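# Set four cartons flat on the low platform

## Task

Place every one of the four cartons so it lies flat on the low platform, with none resting on another and none projecting past the platform's edges, and each keeping the face that was on top at the start still on top. Cartons held in position only by the robot do not count; release suction and pull the tool away at the end.

## Robot and tools

Robot: a single FANUC CRX-5iA arm with a suction cup instead of a gripper. Six joints from base outward: J1 waist, J2 shoulder, J3 elbow, J4 forearm roll, J5 wrist pitch, J6 wrist roll. The Joint positions line lists them in that order, in radians. Ranges: waist -3.491 to 3.491, shoulder -3.140 to 3.140, elbow -1.187 to 4.328, forearm roll -3.316 to 3.316, wrist pitch -3.140 to 3.140, wrist roll -3.927 to 3.927. Load limits: 148 N m for the first three joints, 37.2 N m for the three wrist joints.

Frames: the scene frame has its origin on the table surface beneath the arm base, +z upward, +y to the left when facing along +x. The base may be slightly tilted. The cup point (end_effector_position, link tool_point) is the centre of the cup rim when nothing touches it; the cup points along the cup point's own +z axis. Orientation is reported as end_effector_quat_wxyz. The reported position can be a little off, more so at long reach. About 4 cm behind the rim the tool widens to roughly 9 cm sideways (body and wrist camera), so leave room around it.

execute_actions(actions): a list of actions run in sequence. Each action is a table of 1 to 15 rows; each row lasts one control step of 1/30 s, and if there are fewer than 15 rows the last is repeated to fill 15 steps. A row is 7 numbers, each in [-1, 1]: dx, dy, dz, rx, ry, rz, suction. The first six are an offset of the cup point's target from where the cup point was measured at the start of that action (for a call's first action: the last pose reported in this scene), expressed in the cup point's own axes, not the scene frame. Every row refers to that same start pose, not to the previous row. Scale: 1.0 = 0.6 m for dx, dy, dz and 180 degrees for the rotation vector rx, ry, rz. Suction: above 0.01 switches it on, 0.01 or lower switches it off; it stays as last set. An empty list only returns state and images.

move(target, speed, blocking): drives the cup point on a straight path to one target. target is a single 7-number row as above, an offset in cup axes from the pose shown in the latest result of this scene, plus the suction value, applied at the start. speed is the path's top speed in m/s, 0.002 to 0.5 (default 0.25); rotation may go up to twice that in rad/s. Paths last 0.5 to 10 s; beyond 10 s the path stops short. It takes the shorter way round. It does not avoid obstacles, may overshoot speed (especially with the arm nearly straight), and the cup lags the path. blocking=false returns after 0.5 s while motion continues; then use wait(0) to check, and no other moves or actions are accepted until a result shows the move ended (or call stop). The result adds a move: line: done (at rest near target), off_target, moving, held or fault, plus which limits acted (paced = pose clipped; held = some steps blocked, after which the arm may jump faster) and the distance to target.

wait(seconds): 0 to 10 s, arm keeps last command; a running move continues and the wait ends early when it finishes. stop(): brakes a running move (needs braking distance); suction is unaffected. zoom_image(camera, region): camera is cam_head_left or cam_head_right (both 504x504); region [x0, y0, x1, y1] in pixels from the top-left, at most 504 by 504. read_manual(section): licence texts only. finished_scene(scene): ends the current scene, given its number; irreversible, so only call it once the cartons are correctly placed and released.

Control details: each step, the commanded pose is clipped to within 70 mm and 16 degrees of the measured pose, then followed by damped inverse kinematics that favours position over orientation. Large offsets need several actions; after an action the arm only completes the last clipped pose. The Hand target line shows where the controller is heading. A pose unreachable line means the clearance check altered or blocked the command (the base mount counts as arm). Step readings list positions at some steps; HELD marks a step that was held back. Flange force is an approximate external force, including held weight; no reading near singularities or at start.

Suction: press the 36 mm rim fully onto a smooth flat face of a carton, away from its edges, seams or holes. suction_measured near 0 means no seal; 0.83+ means airtight; part_present goes to 1 at 0.50 and back to 0 below 0.45. Under vacuum the cup compresses, so a held carton sits up to about 12 mm nearer the tool. To release, set the carton down on its support first, then turn suction off, and back away at least 15 mm. If the cup seals on the table, switch suction off to free it.

Avoid: pressing past contact, since the arm is stiff; 150 N external force or a joint reaching its load limit causes a 10 s fault stop that skips the rest of the call. Approach slowly. Do not drop, flip, slam or shove cartons, and never let anything leave the table. Loose objects may occasionally be nudged by outside disturbances, so verify final placement in the images. Long holding heats motors; a MOTOR HOT warning precedes an over-temperature stop. The simulation keeps running while you think, holding the last command.

Each tool is called after "Request:" as a command line: name --argument value for each argument, lists and objects as JSON in quotes; but a table of rows of numbers goes row by row, as --pt "numbers of a row", without its own name.

## Session

Request:
execute_actions --actions '[]'

Scene clock: 0.00 s.
end_effector_position=(+0.4984, -0.0074, +0.3319) suction_measured=0.00 part_present=0 end_effector_quat_wxyz=(+0.001, +0.008, +1.000, -0.002)
Joint positions: [ 0.266  0.132  0.192 -0.    -1.633 -0.262]
Joint velocities: [ 0.001 -0.001  0.     0.     0.001  0.   ]
Flange force (N, the push that the arm receives, along the end effector's own x y z axes): no reading
Hand target: +0.498, -0.007, +0.332; +0.001, +0.008, +1.000, -0.002

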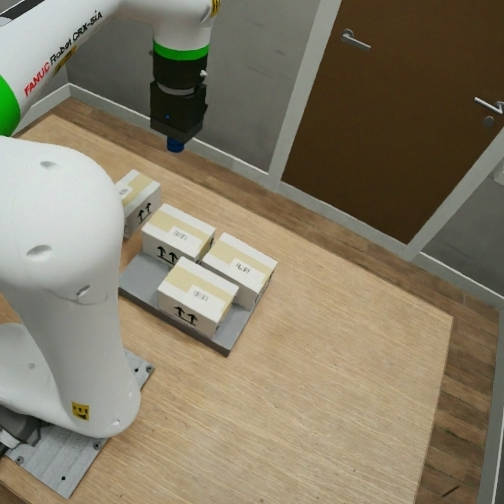

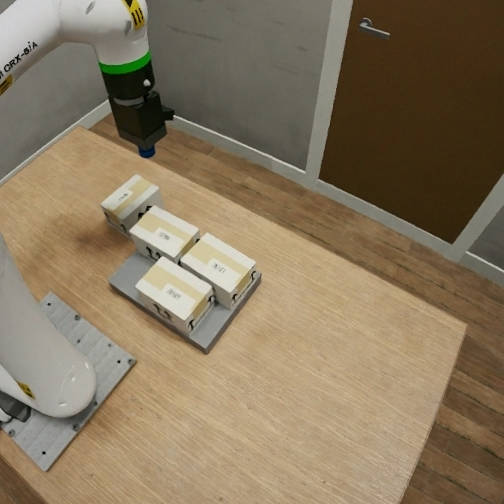

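Request:
zoom_image --camera "cam_head_right" --region '[70, 150, 290, 370]'

Request:
zoom_image --camera "cam_head_left" --region '[90, 150, 310, 370]'

Region (70, 150, 290, 370) of cam_head_right's 504x504 image, scaled by 2.291, with more detail than that image has.

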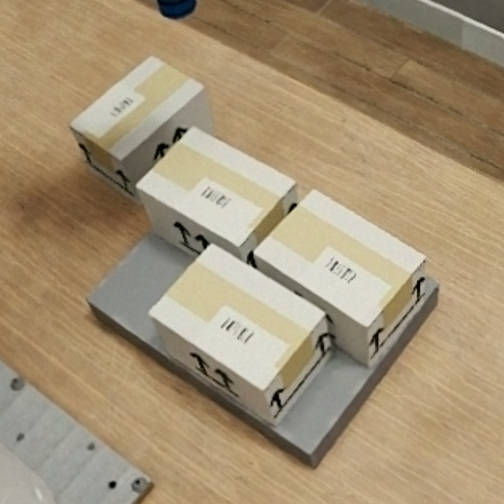

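Region (90, 150, 310, 370) of cam_head_left's 504x504 image, scaled by 2.291, with more detail than that image has.

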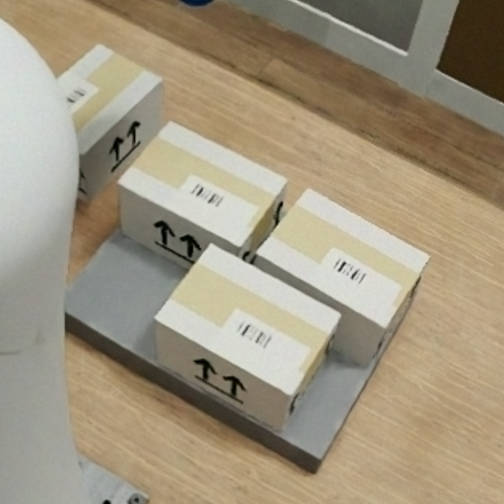

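Request:
move --target '[0.002,0.256,0.31,0,0,0,0]'

Request:
zoom_image --camera "cam_head_right" --region '[40, 110, 220, 290]'

Scene clock: 2.67 s.
end_effector_position=(+0.5006, +0.1452, +0.1453) suction_measured=0.00 part_present=0 end_effector_quat_wxyz=(+0.001, +0.009, +1.000, -0.002)
Joint positions: [ 0.553  0.254 -0.104 -0.    -1.215 -0.55 ]
Joint velocities: [ 0.    -0.001 -0.    -0.     0.     0.   ]
Flange force (N, the push that the arm receives, along the end effector's own x y z axes): [1.5 -2.1 1.5]
Hand target: +0.501, +0.145, +0.145; +0.001, +0.009, +1.000, -0.002
Off the commanded pose: 0.000 m, 0 deg.
move: done

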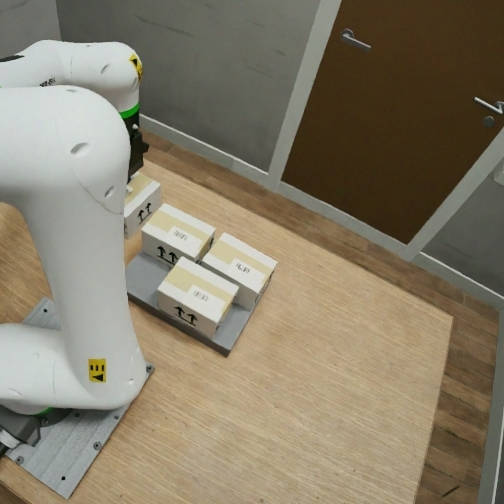

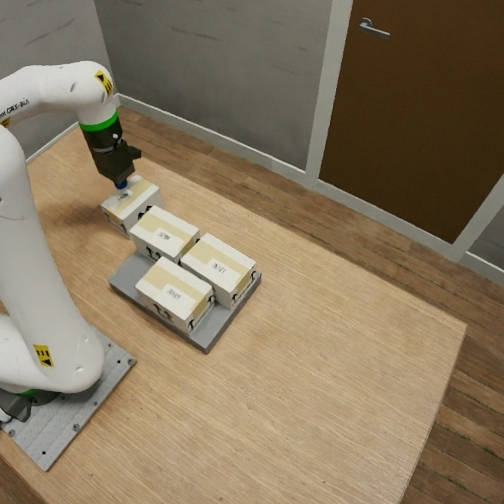

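Region (40, 110, 220, 290) of cam_head_right's 504x504 image, scaled by 2.800, with more detail than that image has.

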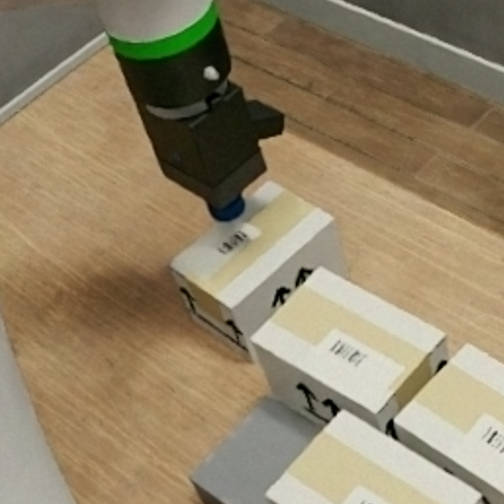

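Request:
move --target '[0,0.016,0.055,0,0,0,0]' --speed 0.08

Request:
move --target '[0,0,0.032,0,0,0,1]' --speed 0.015

Request:
zoom_image --camera "cam_head_right" --region '[40, 110, 220, 290]'

Scene clock: 5.03 s.
end_effector_position=(+0.5009, +0.1547, +0.1122) suction_measured=0.00 part_present=0 end_effector_quat_wxyz=(+0.001, +0.009, +1.000, -0.002)
Joint positions: [ 0.569  0.292 -0.139 -0.    -1.142 -0.566]
Joint velocities: [ 0.001  0.002 -0.001 -0.     0.001 -0.   ]
Flange force (N, the push that the arm receives, along the end effector's own x y z axes): [1.4 0.0 -0.8]
Hand target: +0.501, +0.155, +0.112; +0.001, +0.009, +1.000, -0.002
Off the commanded pose: 0.000 m, 0 deg.
move: done

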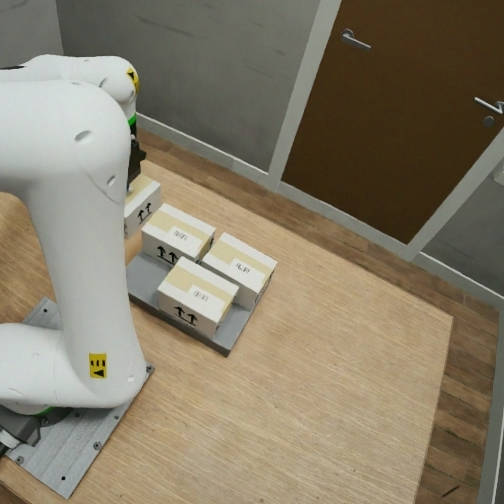

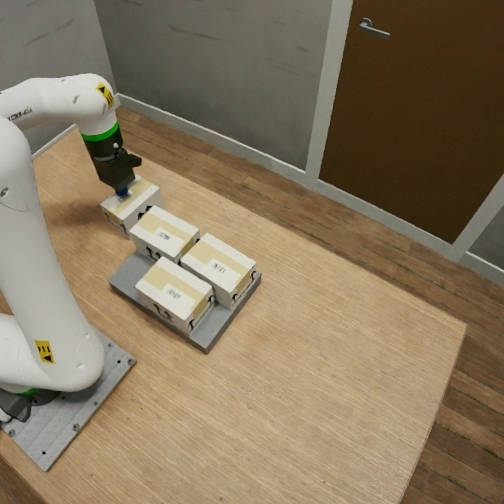

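Scene clock: 6.53 s.
end_effector_position=(+0.5009, +0.1546, +0.0930) suction_measured=0.79 part_present=1 end_effector_quat_wxyz=(+0.001, +0.009, +1.000, -0.002)
Joint positions: [ 0.569  0.312 -0.161 -0.    -1.099 -0.566]
Joint velocities: [ 0.    -0.001 -0.    -0.     0.    -0.   ]
Flange force (N, the push that the arm receives, along the end effector's own x y z axes): [4.0 1.4 5.0]
Hand target: +0.501, +0.155, +0.093; +0.001, +0.009, +1.000, -0.002
Off the commanded pose: 0.000 m, 0 deg.
move: done

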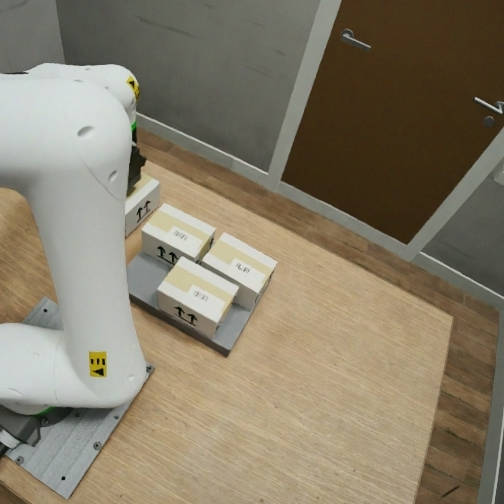

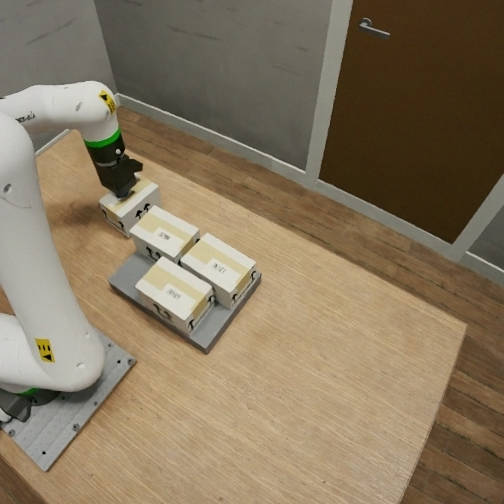

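Region (40, 110, 220, 290) of cam_head_right's 504x504 image, scaled by 2.800, with more detail than that image has.

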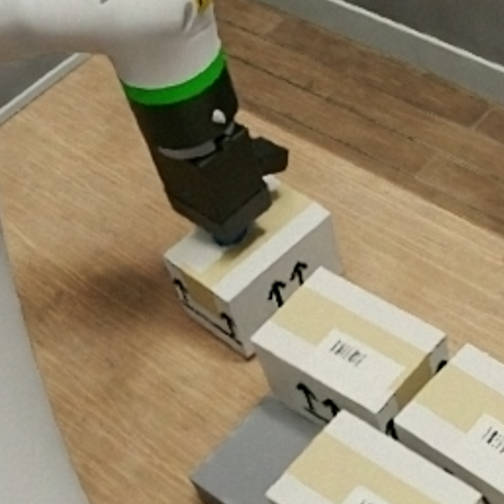

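Request:
move --target '[0,0,-0.3,0,0,0,1]' --speed 0.15

Request:
move --target '[0.275,-0.375,0,0,0,-0.467,1]' --speed 0.2

Request:
zoom_image --camera "cam_head_left" --region '[70, 150, 310, 390]'

Request:
zoom_image --camera "cam_head_right" --region '[50, 150, 290, 390]'

Scene clock: 9.10 s.
end_effector_position=(+0.5002, +0.1555, +0.2731) suction_measured=0.90 part_present=1 end_effector_quat_wxyz=(+0.002, +0.009, +1.000, -0.002)
Joint positions: [ 0.569  0.195  0.13  -0.    -1.507 -0.566]
Joint velocities: [ 0.     0.002  0.002 -0.002 -0.002  0.   ]
Flange force (N, the push that the arm receives, along the end effector's own x y z axes): [0.3 2.7 4.2]
Hand target: +0.500, +0.155, +0.273; +0.001, +0.009, +1.000, -0.002
Off the commanded pose: 0.000 m, 0 deg.
move: done

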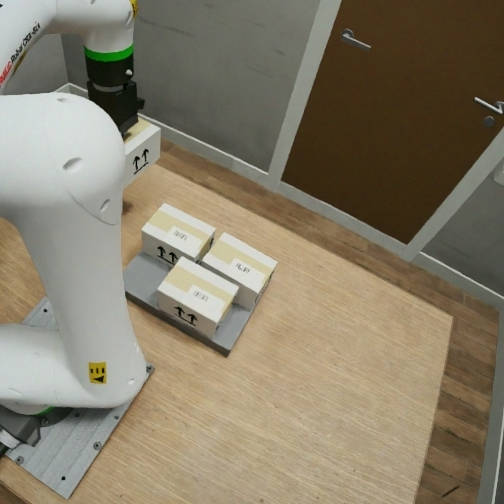

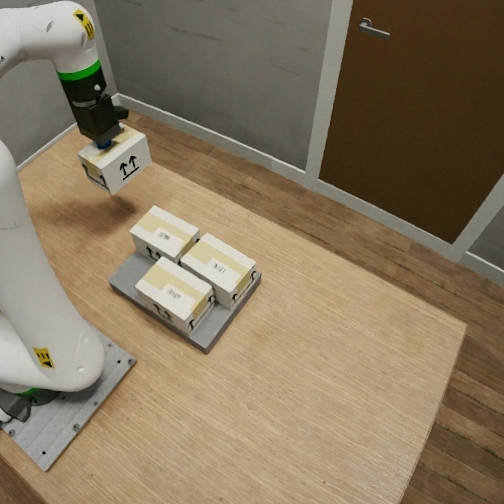

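Scene clock: 13.13 s.
end_effector_position=(+0.3312, -0.0665, +0.2734) suction_measured=0.90 part_present=1 end_effector_quat_wxyz=(-0.000, -0.663, +0.748, -0.002)
Joint positions: [ 0.213 -0.286 -0.33  -0.    -1.528  1.258]
Joint velocities: [-0.001  0.002  0.002 -0.001  0.     0.001]
Flange force (N, the push that the arm receives, along the end effector's own x y z axes): [-4.9 3.7 7.0]
Hand target: +0.331, -0.067, +0.273; -0.000, -0.663, +0.748, -0.003
Off the commanded pose: 0.000 m, 0 deg.
move: done

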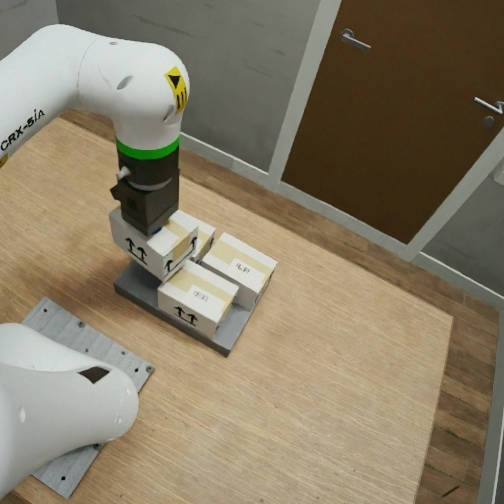

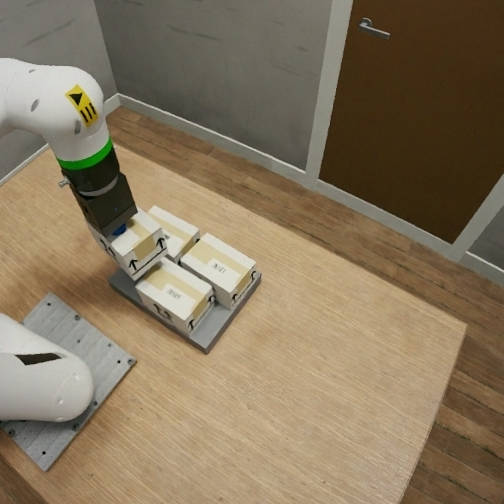

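Region (70, 150, 310, 390) of cam_head_left's 504x504 image, scaled by 2.100, with more detail than that image has.

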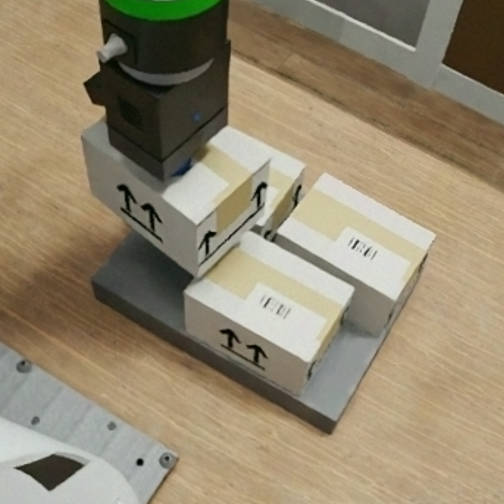

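Region (50, 150, 290, 390) of cam_head_right's 504x504 image, scaled by 2.100, with more detail than that image has.

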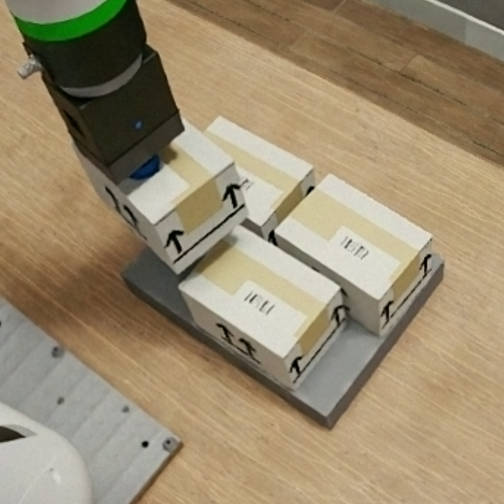

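Request:
move --target '[0,0,0.03,0,0,-0.085,1]' --speed 0.1

Request:
zoom_image --camera "cam_head_left" --region '[70, 150, 310, 390]'

Request:
zoom_image --camera "cam_head_right" --region '[50, 150, 290, 390]'

Scene clock: 15.53 s.
end_effector_position=(+0.3313, -0.0666, +0.2554) suction_measured=0.90 part_present=1 end_effector_quat_wxyz=(+0.001, +0.757, -0.653, +0.003)
Joint positions: [ 0.213 -0.283 -0.37  -0.    -1.486  1.525]
Joint velocities: [-0.001 -0.    -0.001 -0.     0.001  0.   ]
Flange force (N, the push that the arm receives, along the end effector's own x y z axes): [0.0 0.9 4.9]
Hand target: +0.331, -0.067, +0.255; +0.001, +0.757, -0.654, +0.002
Off the commanded pose: 0.000 m, 0 deg.
move: done

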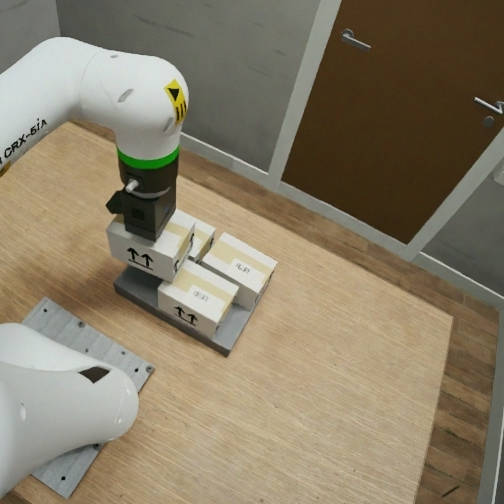

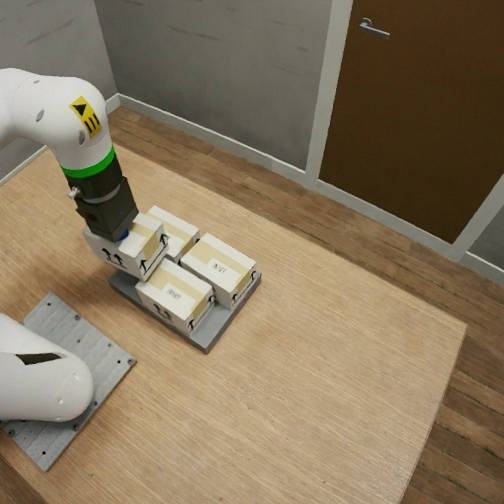

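Region (70, 150, 310, 390) of cam_head_left's 504x504 image, scaled by 2.100, with more detail than that image has.

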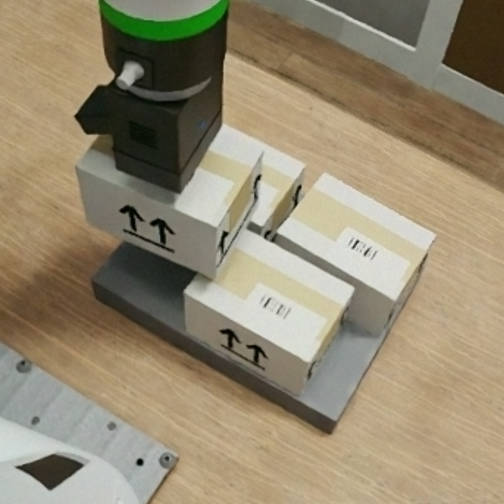

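Region (50, 150, 290, 390) of cam_head_right's 504x504 image, scaled by 2.100, with more detail than that image has.

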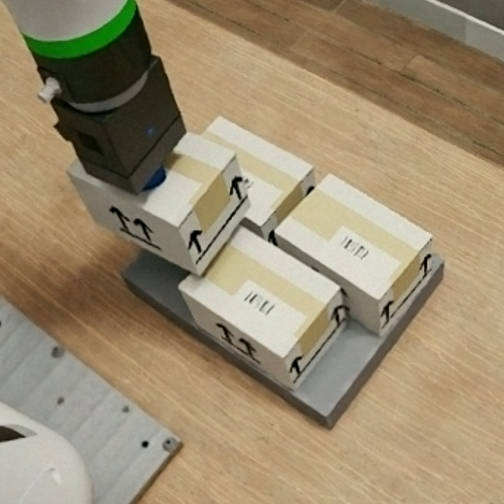

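Request:
move --target '[-0.05,0.028,0,0,0,0.017,1]' --speed 0.05

Request:
move --target '[0,0,0.09,0,0,0,1]' --speed 0.03

Request:
zoom_image --camera "cam_head_left" --region '[70, 150, 310, 390]'

Request:
zoom_image --camera "cam_head_right" --region '[50, 150, 290, 390]'

Scene clock: 17.47 s.
end_effector_position=(+0.3103, -0.0394, +0.2552) suction_measured=0.90 part_present=1 end_effector_quat_wxyz=(+0.001, +0.739, -0.673, +0.003)
Joint positions: [ 0.318 -0.356 -0.421 -0.    -1.507  1.366]
Joint velocities: [ 0.    -0.003  0.002  0.001  0.001 -0.   ]
Flange force (N, the push that the arm receives, along the end effector's own x y z axes): [-4.3 3.3 7.5]
Hand target: +0.310, -0.039, +0.255; +0.001, +0.739, -0.673, +0.003
Off the commanded pose: 0.000 m, 0 deg.
move: done

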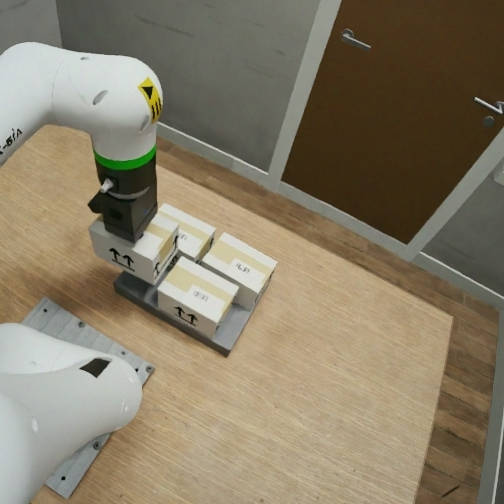

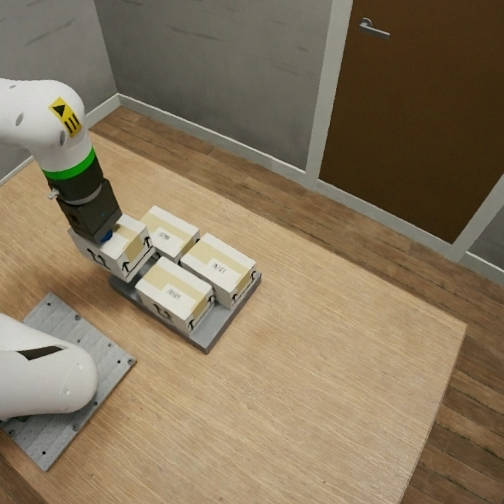

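Scene clock: 19.53 s.
end_effector_position=(+0.3105, -0.0396, +0.2013) suction_measured=0.90 part_present=1 end_effector_quat_wxyz=(+0.001, +0.739, -0.673, +0.003)
Joint positions: [ 0.318 -0.336 -0.534 -0.    -1.374  1.366]
Joint velocities: [ 0.001 -0.002 -0.     0.     0.    -0.   ]
Flange force (N, the push that the arm receives, along the end effector's own x y z axes): [-7.5 -2.8 -7.4]
Hand target: +0.311, -0.040, +0.201; +0.001, +0.739, -0.673, +0.003
Off the commanded pose: 0.000 m, 0 deg.
move: done

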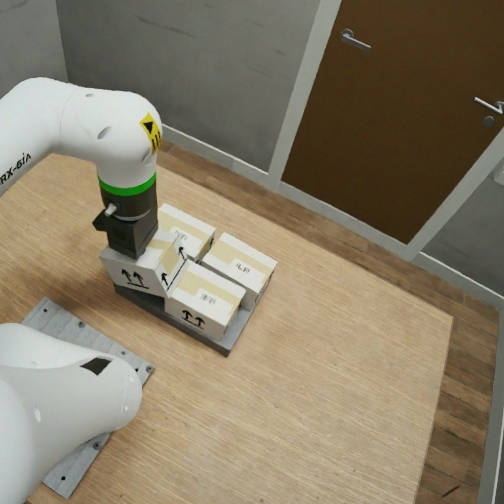

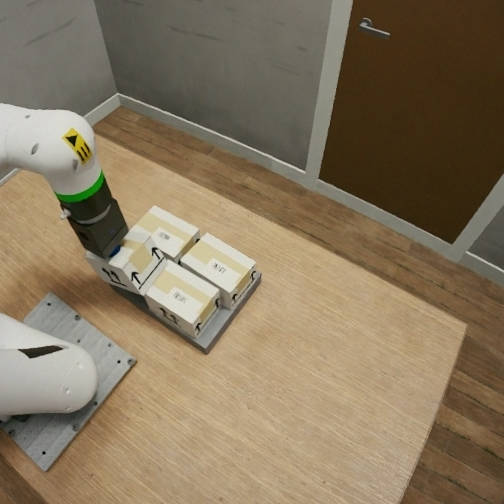

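Region (70, 150, 310, 390) of cam_head_left's 504x504 image, scaled by 2.100, with more detail than that image has.

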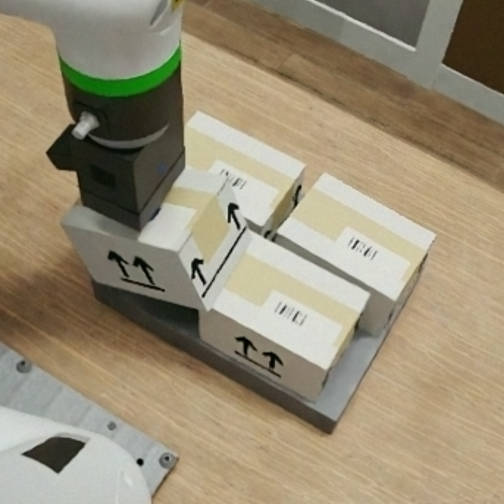

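Region (50, 150, 290, 390) of cam_head_right's 504x504 image, scaled by 2.100, with more detail than that image has.

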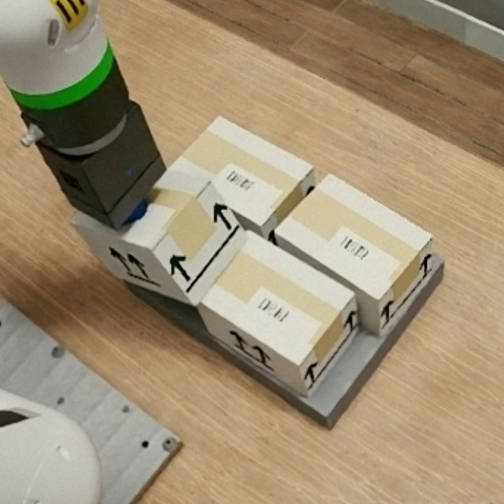

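Request:
move --target '[0,0,-0.07,0,0,0,1]' --speed 0.03

Request:
move --target '[-0.025,0,0,0,0,0,1]' --speed 0.03

Request:
zoom_image --camera "cam_head_left" --region '[70, 150, 310, 390]'

Request:
zoom_image --camera "cam_head_right" --region '[50, 150, 290, 390]'

Scene clock: 21.77 s.
end_effector_position=(+0.3104, -0.0394, +0.2432) suction_measured=0.90 part_present=1 end_effector_quat_wxyz=(+0.001, +0.739, -0.673, +0.003)
Joint positions: [ 0.318 -0.353 -0.447 -0.    -1.479  1.366]
Joint velocities: [-0.001  0.001  0.001  0.     0.    -0.   ]
Flange force (N, the push that the arm receives, along the end effector's own x y z axes): [-1.2 -3.7 5.8]
Hand target: +0.310, -0.039, +0.243; +0.001, +0.739, -0.673, +0.003
Off the commanded pose: 0.000 m, 0 deg.
move: done

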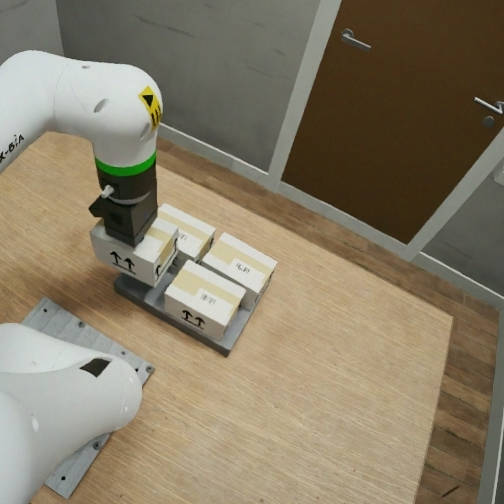

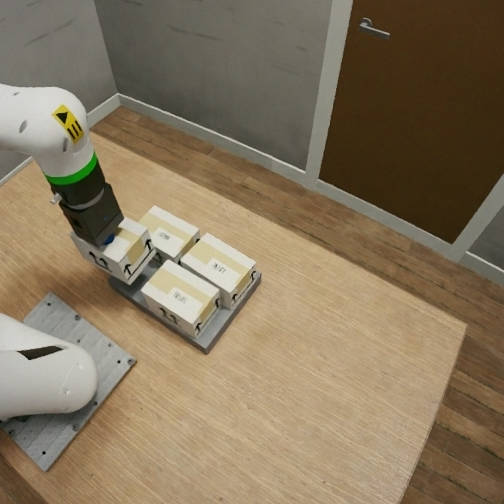

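Scene clock: 22.53 s.
end_effector_position=(+0.3090, -0.0245, +0.2432) suction_measured=0.90 part_present=1 end_effector_quat_wxyz=(+0.001, +0.739, -0.673, +0.003)
Joint positions: [ 0.37  -0.362 -0.453 -0.    -1.481  1.315]
Joint velocities: [-0.     0.001  0.001 -0.     0.    -0.   ]
Flange force (N, the push that the arm receives, along the end effector's own x y z axes): [-1.3 2.5 9.2]
Hand target: +0.309, -0.024, +0.243; +0.001, +0.739, -0.673, +0.003
Off the commanded pose: 0.000 m, 0 deg.
move: done

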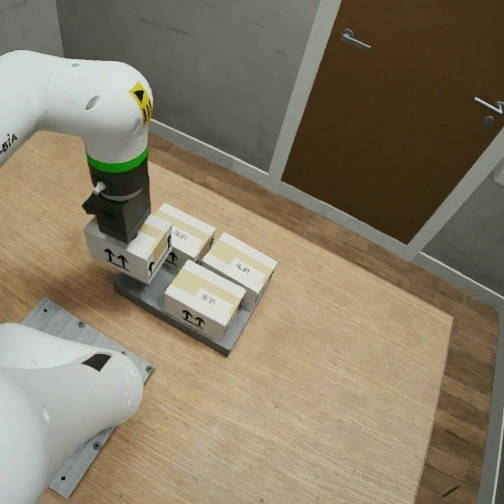

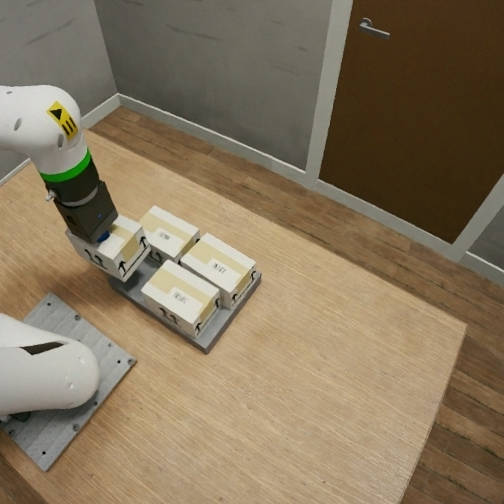

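Region (70, 150, 310, 390) of cam_head_left's 504x504 image, scaled by 2.100, with more detail than that image has.

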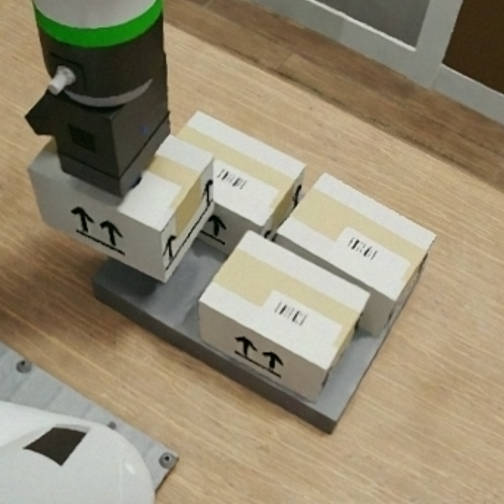

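Region (50, 150, 290, 390) of cam_head_right's 504x504 image, scaled by 2.100, with more detail than that image has.

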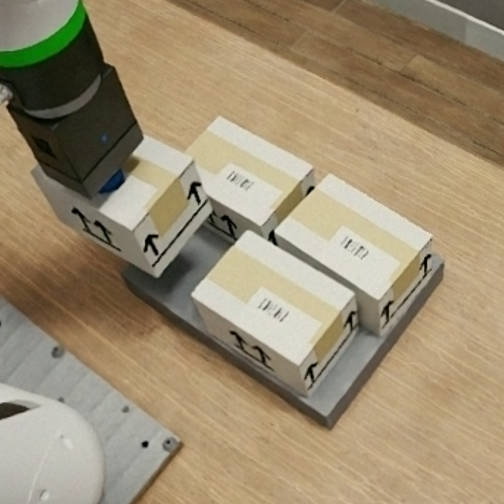

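Request:
move --target '[0,0,0.07,0,0,0,1]' --speed 0.02

Request:
zoom_image --camera "cam_head_left" --region '[70, 150, 310, 390]'

Request:
zoom_image --camera "cam_head_right" --region '[50, 150, 290, 390]'

Scene clock: 25.37 s.
end_effector_position=(+0.3091, -0.0246, +0.2012) suction_measured=0.90 part_present=1 end_effector_quat_wxyz=(+0.001, +0.739, -0.673, +0.003)
Joint positions: [ 0.37  -0.345 -0.541 -0.    -1.377  1.315]
Joint velocities: [ 0.  0.  0. -0.  0.  0.]
Flange force (N, the push that the arm receives, along the end effector's own x y z axes): [-1.2 0.0 3.6]
Hand target: +0.309, -0.025, +0.201; +0.001, +0.739, -0.673, +0.003
Off the commanded pose: 0.000 m, 0 deg.
move: done

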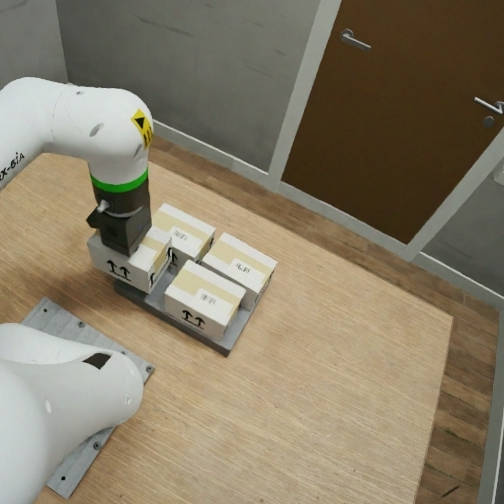

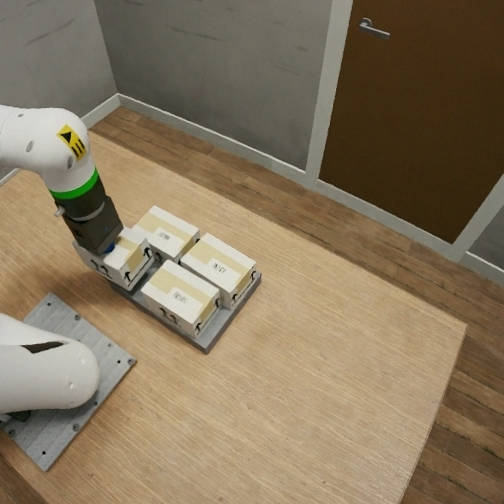

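Region (70, 150, 310, 390) of cam_head_left's 504x504 image, scaled by 2.100, with more detail than that image has.

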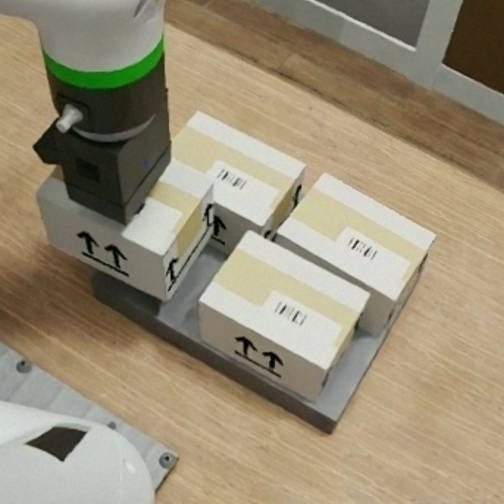

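Region (50, 150, 290, 390) of cam_head_right's 504x504 image, scaled by 2.100, with more detail than that image has.

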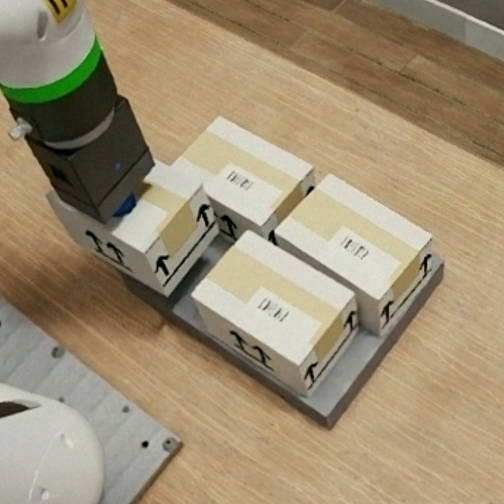

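Request:
move --target '[0.002,-0.02,0.093,0,0,0,1]' --speed 0.02

Request:
zoom_image --camera "cam_head_left" --region '[70, 150, 310, 390]'

Request:
zoom_image --camera "cam_head_right" --region '[50, 150, 290, 390]'

Scene clock: 29.30 s.
end_effector_position=(+0.3214, -0.0250, +0.1454) suction_measured=0.90 part_present=1 end_effector_quat_wxyz=(+0.001, +0.739, -0.673, +0.003)
Joint positions: [ 0.355 -0.264 -0.619 -0.    -1.218  1.329]
Joint velocities: [ 0.001 -0.001 -0.001  0.     0.001 -0.   ]
Flange force (N, the push that the arm receives, along the end effector's own x y z axes): [-5.4 -0.3 7.7]
Hand target: +0.321, -0.025, +0.145; +0.001, +0.739, -0.673, +0.003
Off the commanded pose: 0.000 m, 0 deg.
move: done

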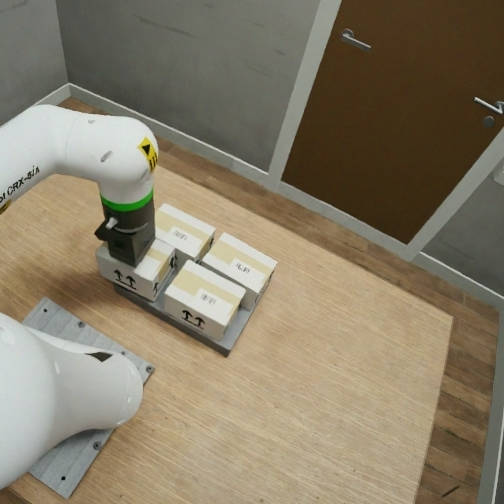

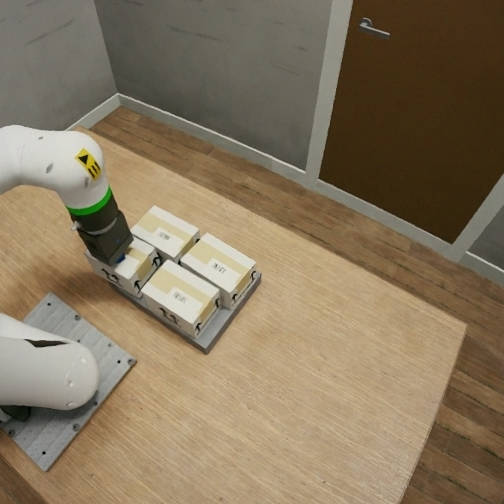

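Region (70, 150, 310, 390) of cam_head_left's 504x504 image, scaled by 2.100, with more detail than that image has.

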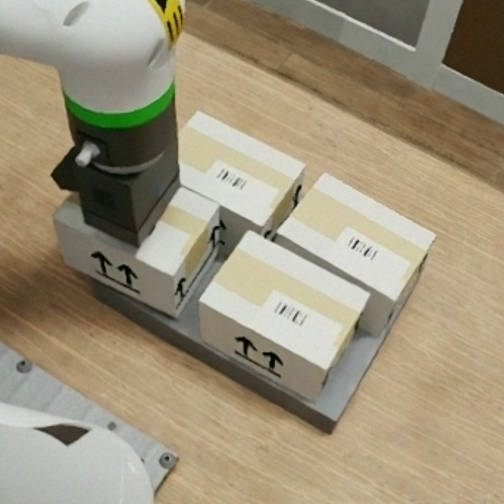

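Region (50, 150, 290, 390) of cam_head_right's 504x504 image, scaled by 2.100, with more detail than that image has.

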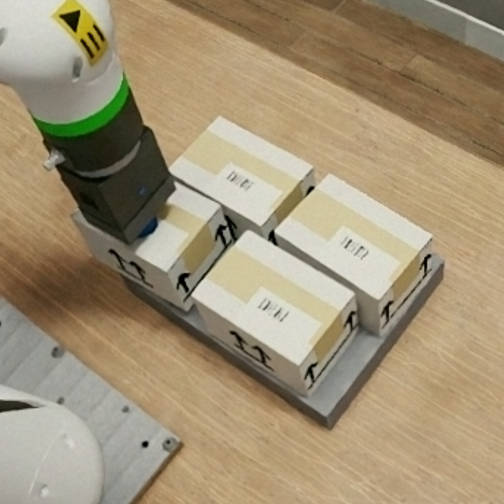

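Request:
move --target '[0.06,0,0.01,0,0,0,1]' --speed 0.015

Request:
zoom_image --camera "cam_head_left" --region '[70, 150, 310, 390]'

Request:
zoom_image --camera "cam_head_right" --region '[50, 150, 290, 390]'

Scene clock: 32.57 s.
end_effector_position=(+0.3248, -0.0608, +0.1396) suction_measured=0.90 part_present=1 end_effector_quat_wxyz=(+0.001, +0.739, -0.673, +0.002)
Joint positions: [ 0.237 -0.233 -0.61  -0.    -1.195  1.447]
Joint velocities: [-0.     0.001  0.003 -0.     0.001  0.   ]
Flange force (N, the push that the arm receives, along the end effector's own x y z axes): [-2.5 2.5 7.6]
Hand target: +0.325, -0.061, +0.140; +0.001, +0.739, -0.673, +0.002
Off the commanded pose: 0.000 m, 0 deg.
move: done

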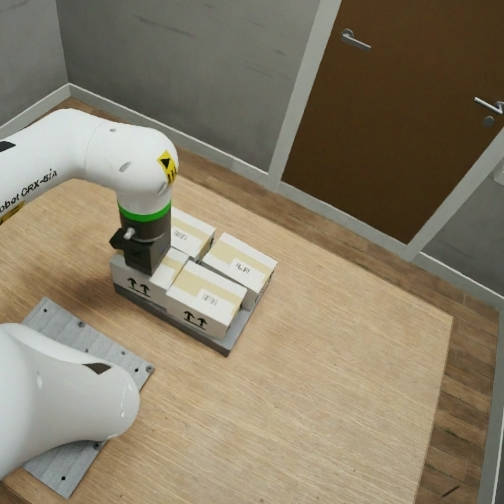

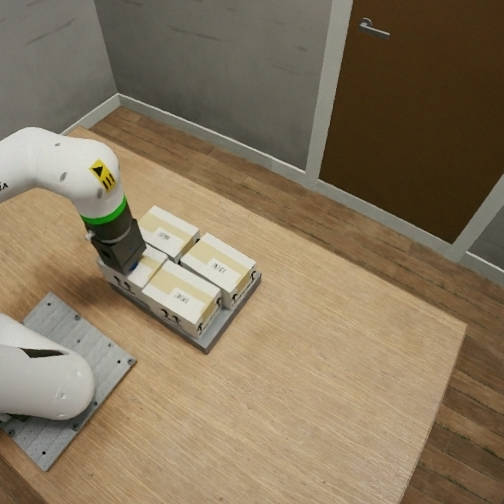

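Region (70, 150, 310, 390) of cam_head_left's 504x504 image, scaled by 2.100, with more detail than that image has.

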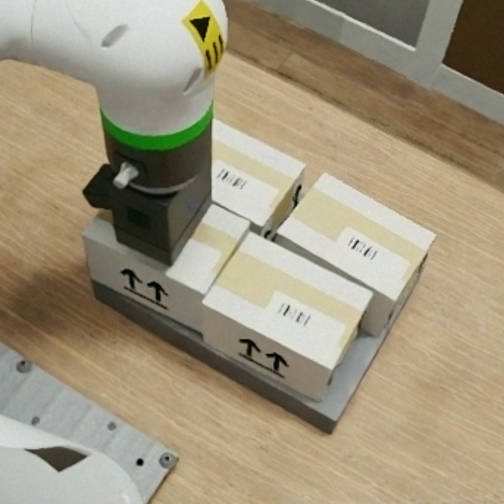

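Region (50, 150, 290, 390) of cam_head_right's 504x504 image, scaled by 2.100, with more detail than that image has.

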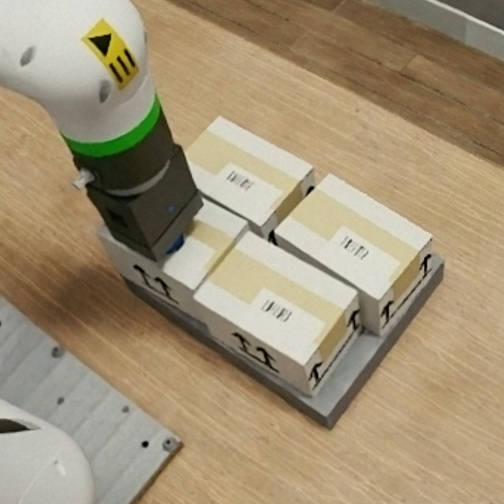

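Request:
move --target '[0.017,0,0.005,0,0,0,1]' --speed 0.01

Request:
zoom_image --camera "cam_head_left" --region '[70, 220, 270, 390]'

Request:
zoom_image --camera "cam_head_right" --region '[70, 200, 290, 390]'

Scene clock: 34.37 s.
end_effector_position=(+0.3257, -0.0710, +0.1366) suction_measured=0.90 part_present=1 end_effector_quat_wxyz=(+0.001, +0.739, -0.673, +0.002)
Joint positions: [ 0.204 -0.221 -0.609 -0.    -1.185  1.48 ]
Joint velocities: [-0.001  0.002  0.001 -0.     0.     0.   ]
Flange force (N, the push that the arm receives, along the end effector's own x y z axes): [-4.1 2.3 5.3]
Hand target: +0.326, -0.071, +0.137; +0.001, +0.739, -0.673, +0.002
Off the commanded pose: 0.000 m, 0 deg.
move: done

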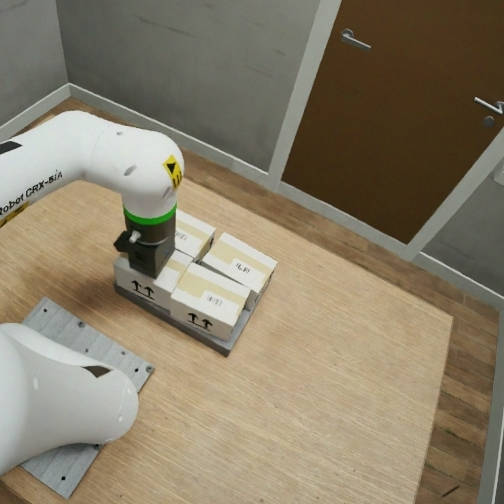

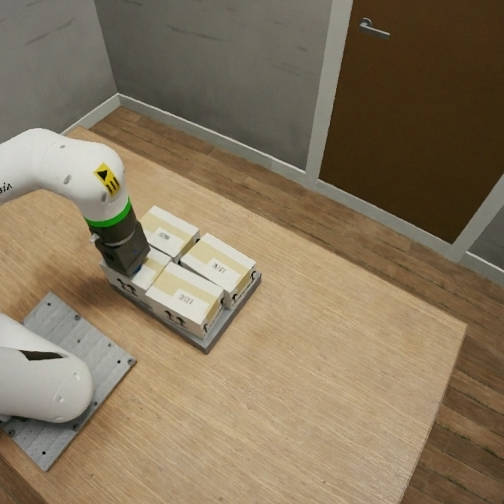

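Region (70, 220, 270, 390) of cam_head_left's 504x504 image, scaled by 2.520, with more detail than that image has; it fills the top 428 rows of this view, and the rest is white.

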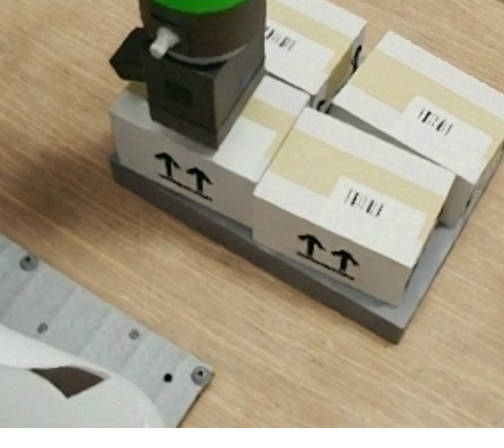

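Region (70, 200, 290, 390) of cam_head_right's 504x504 image, scaled by 2.291, with more detail than that image has; it fills the top 435 rows of this view, and the rest is white.

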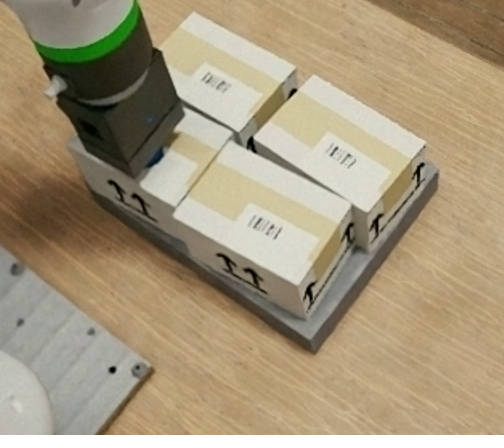

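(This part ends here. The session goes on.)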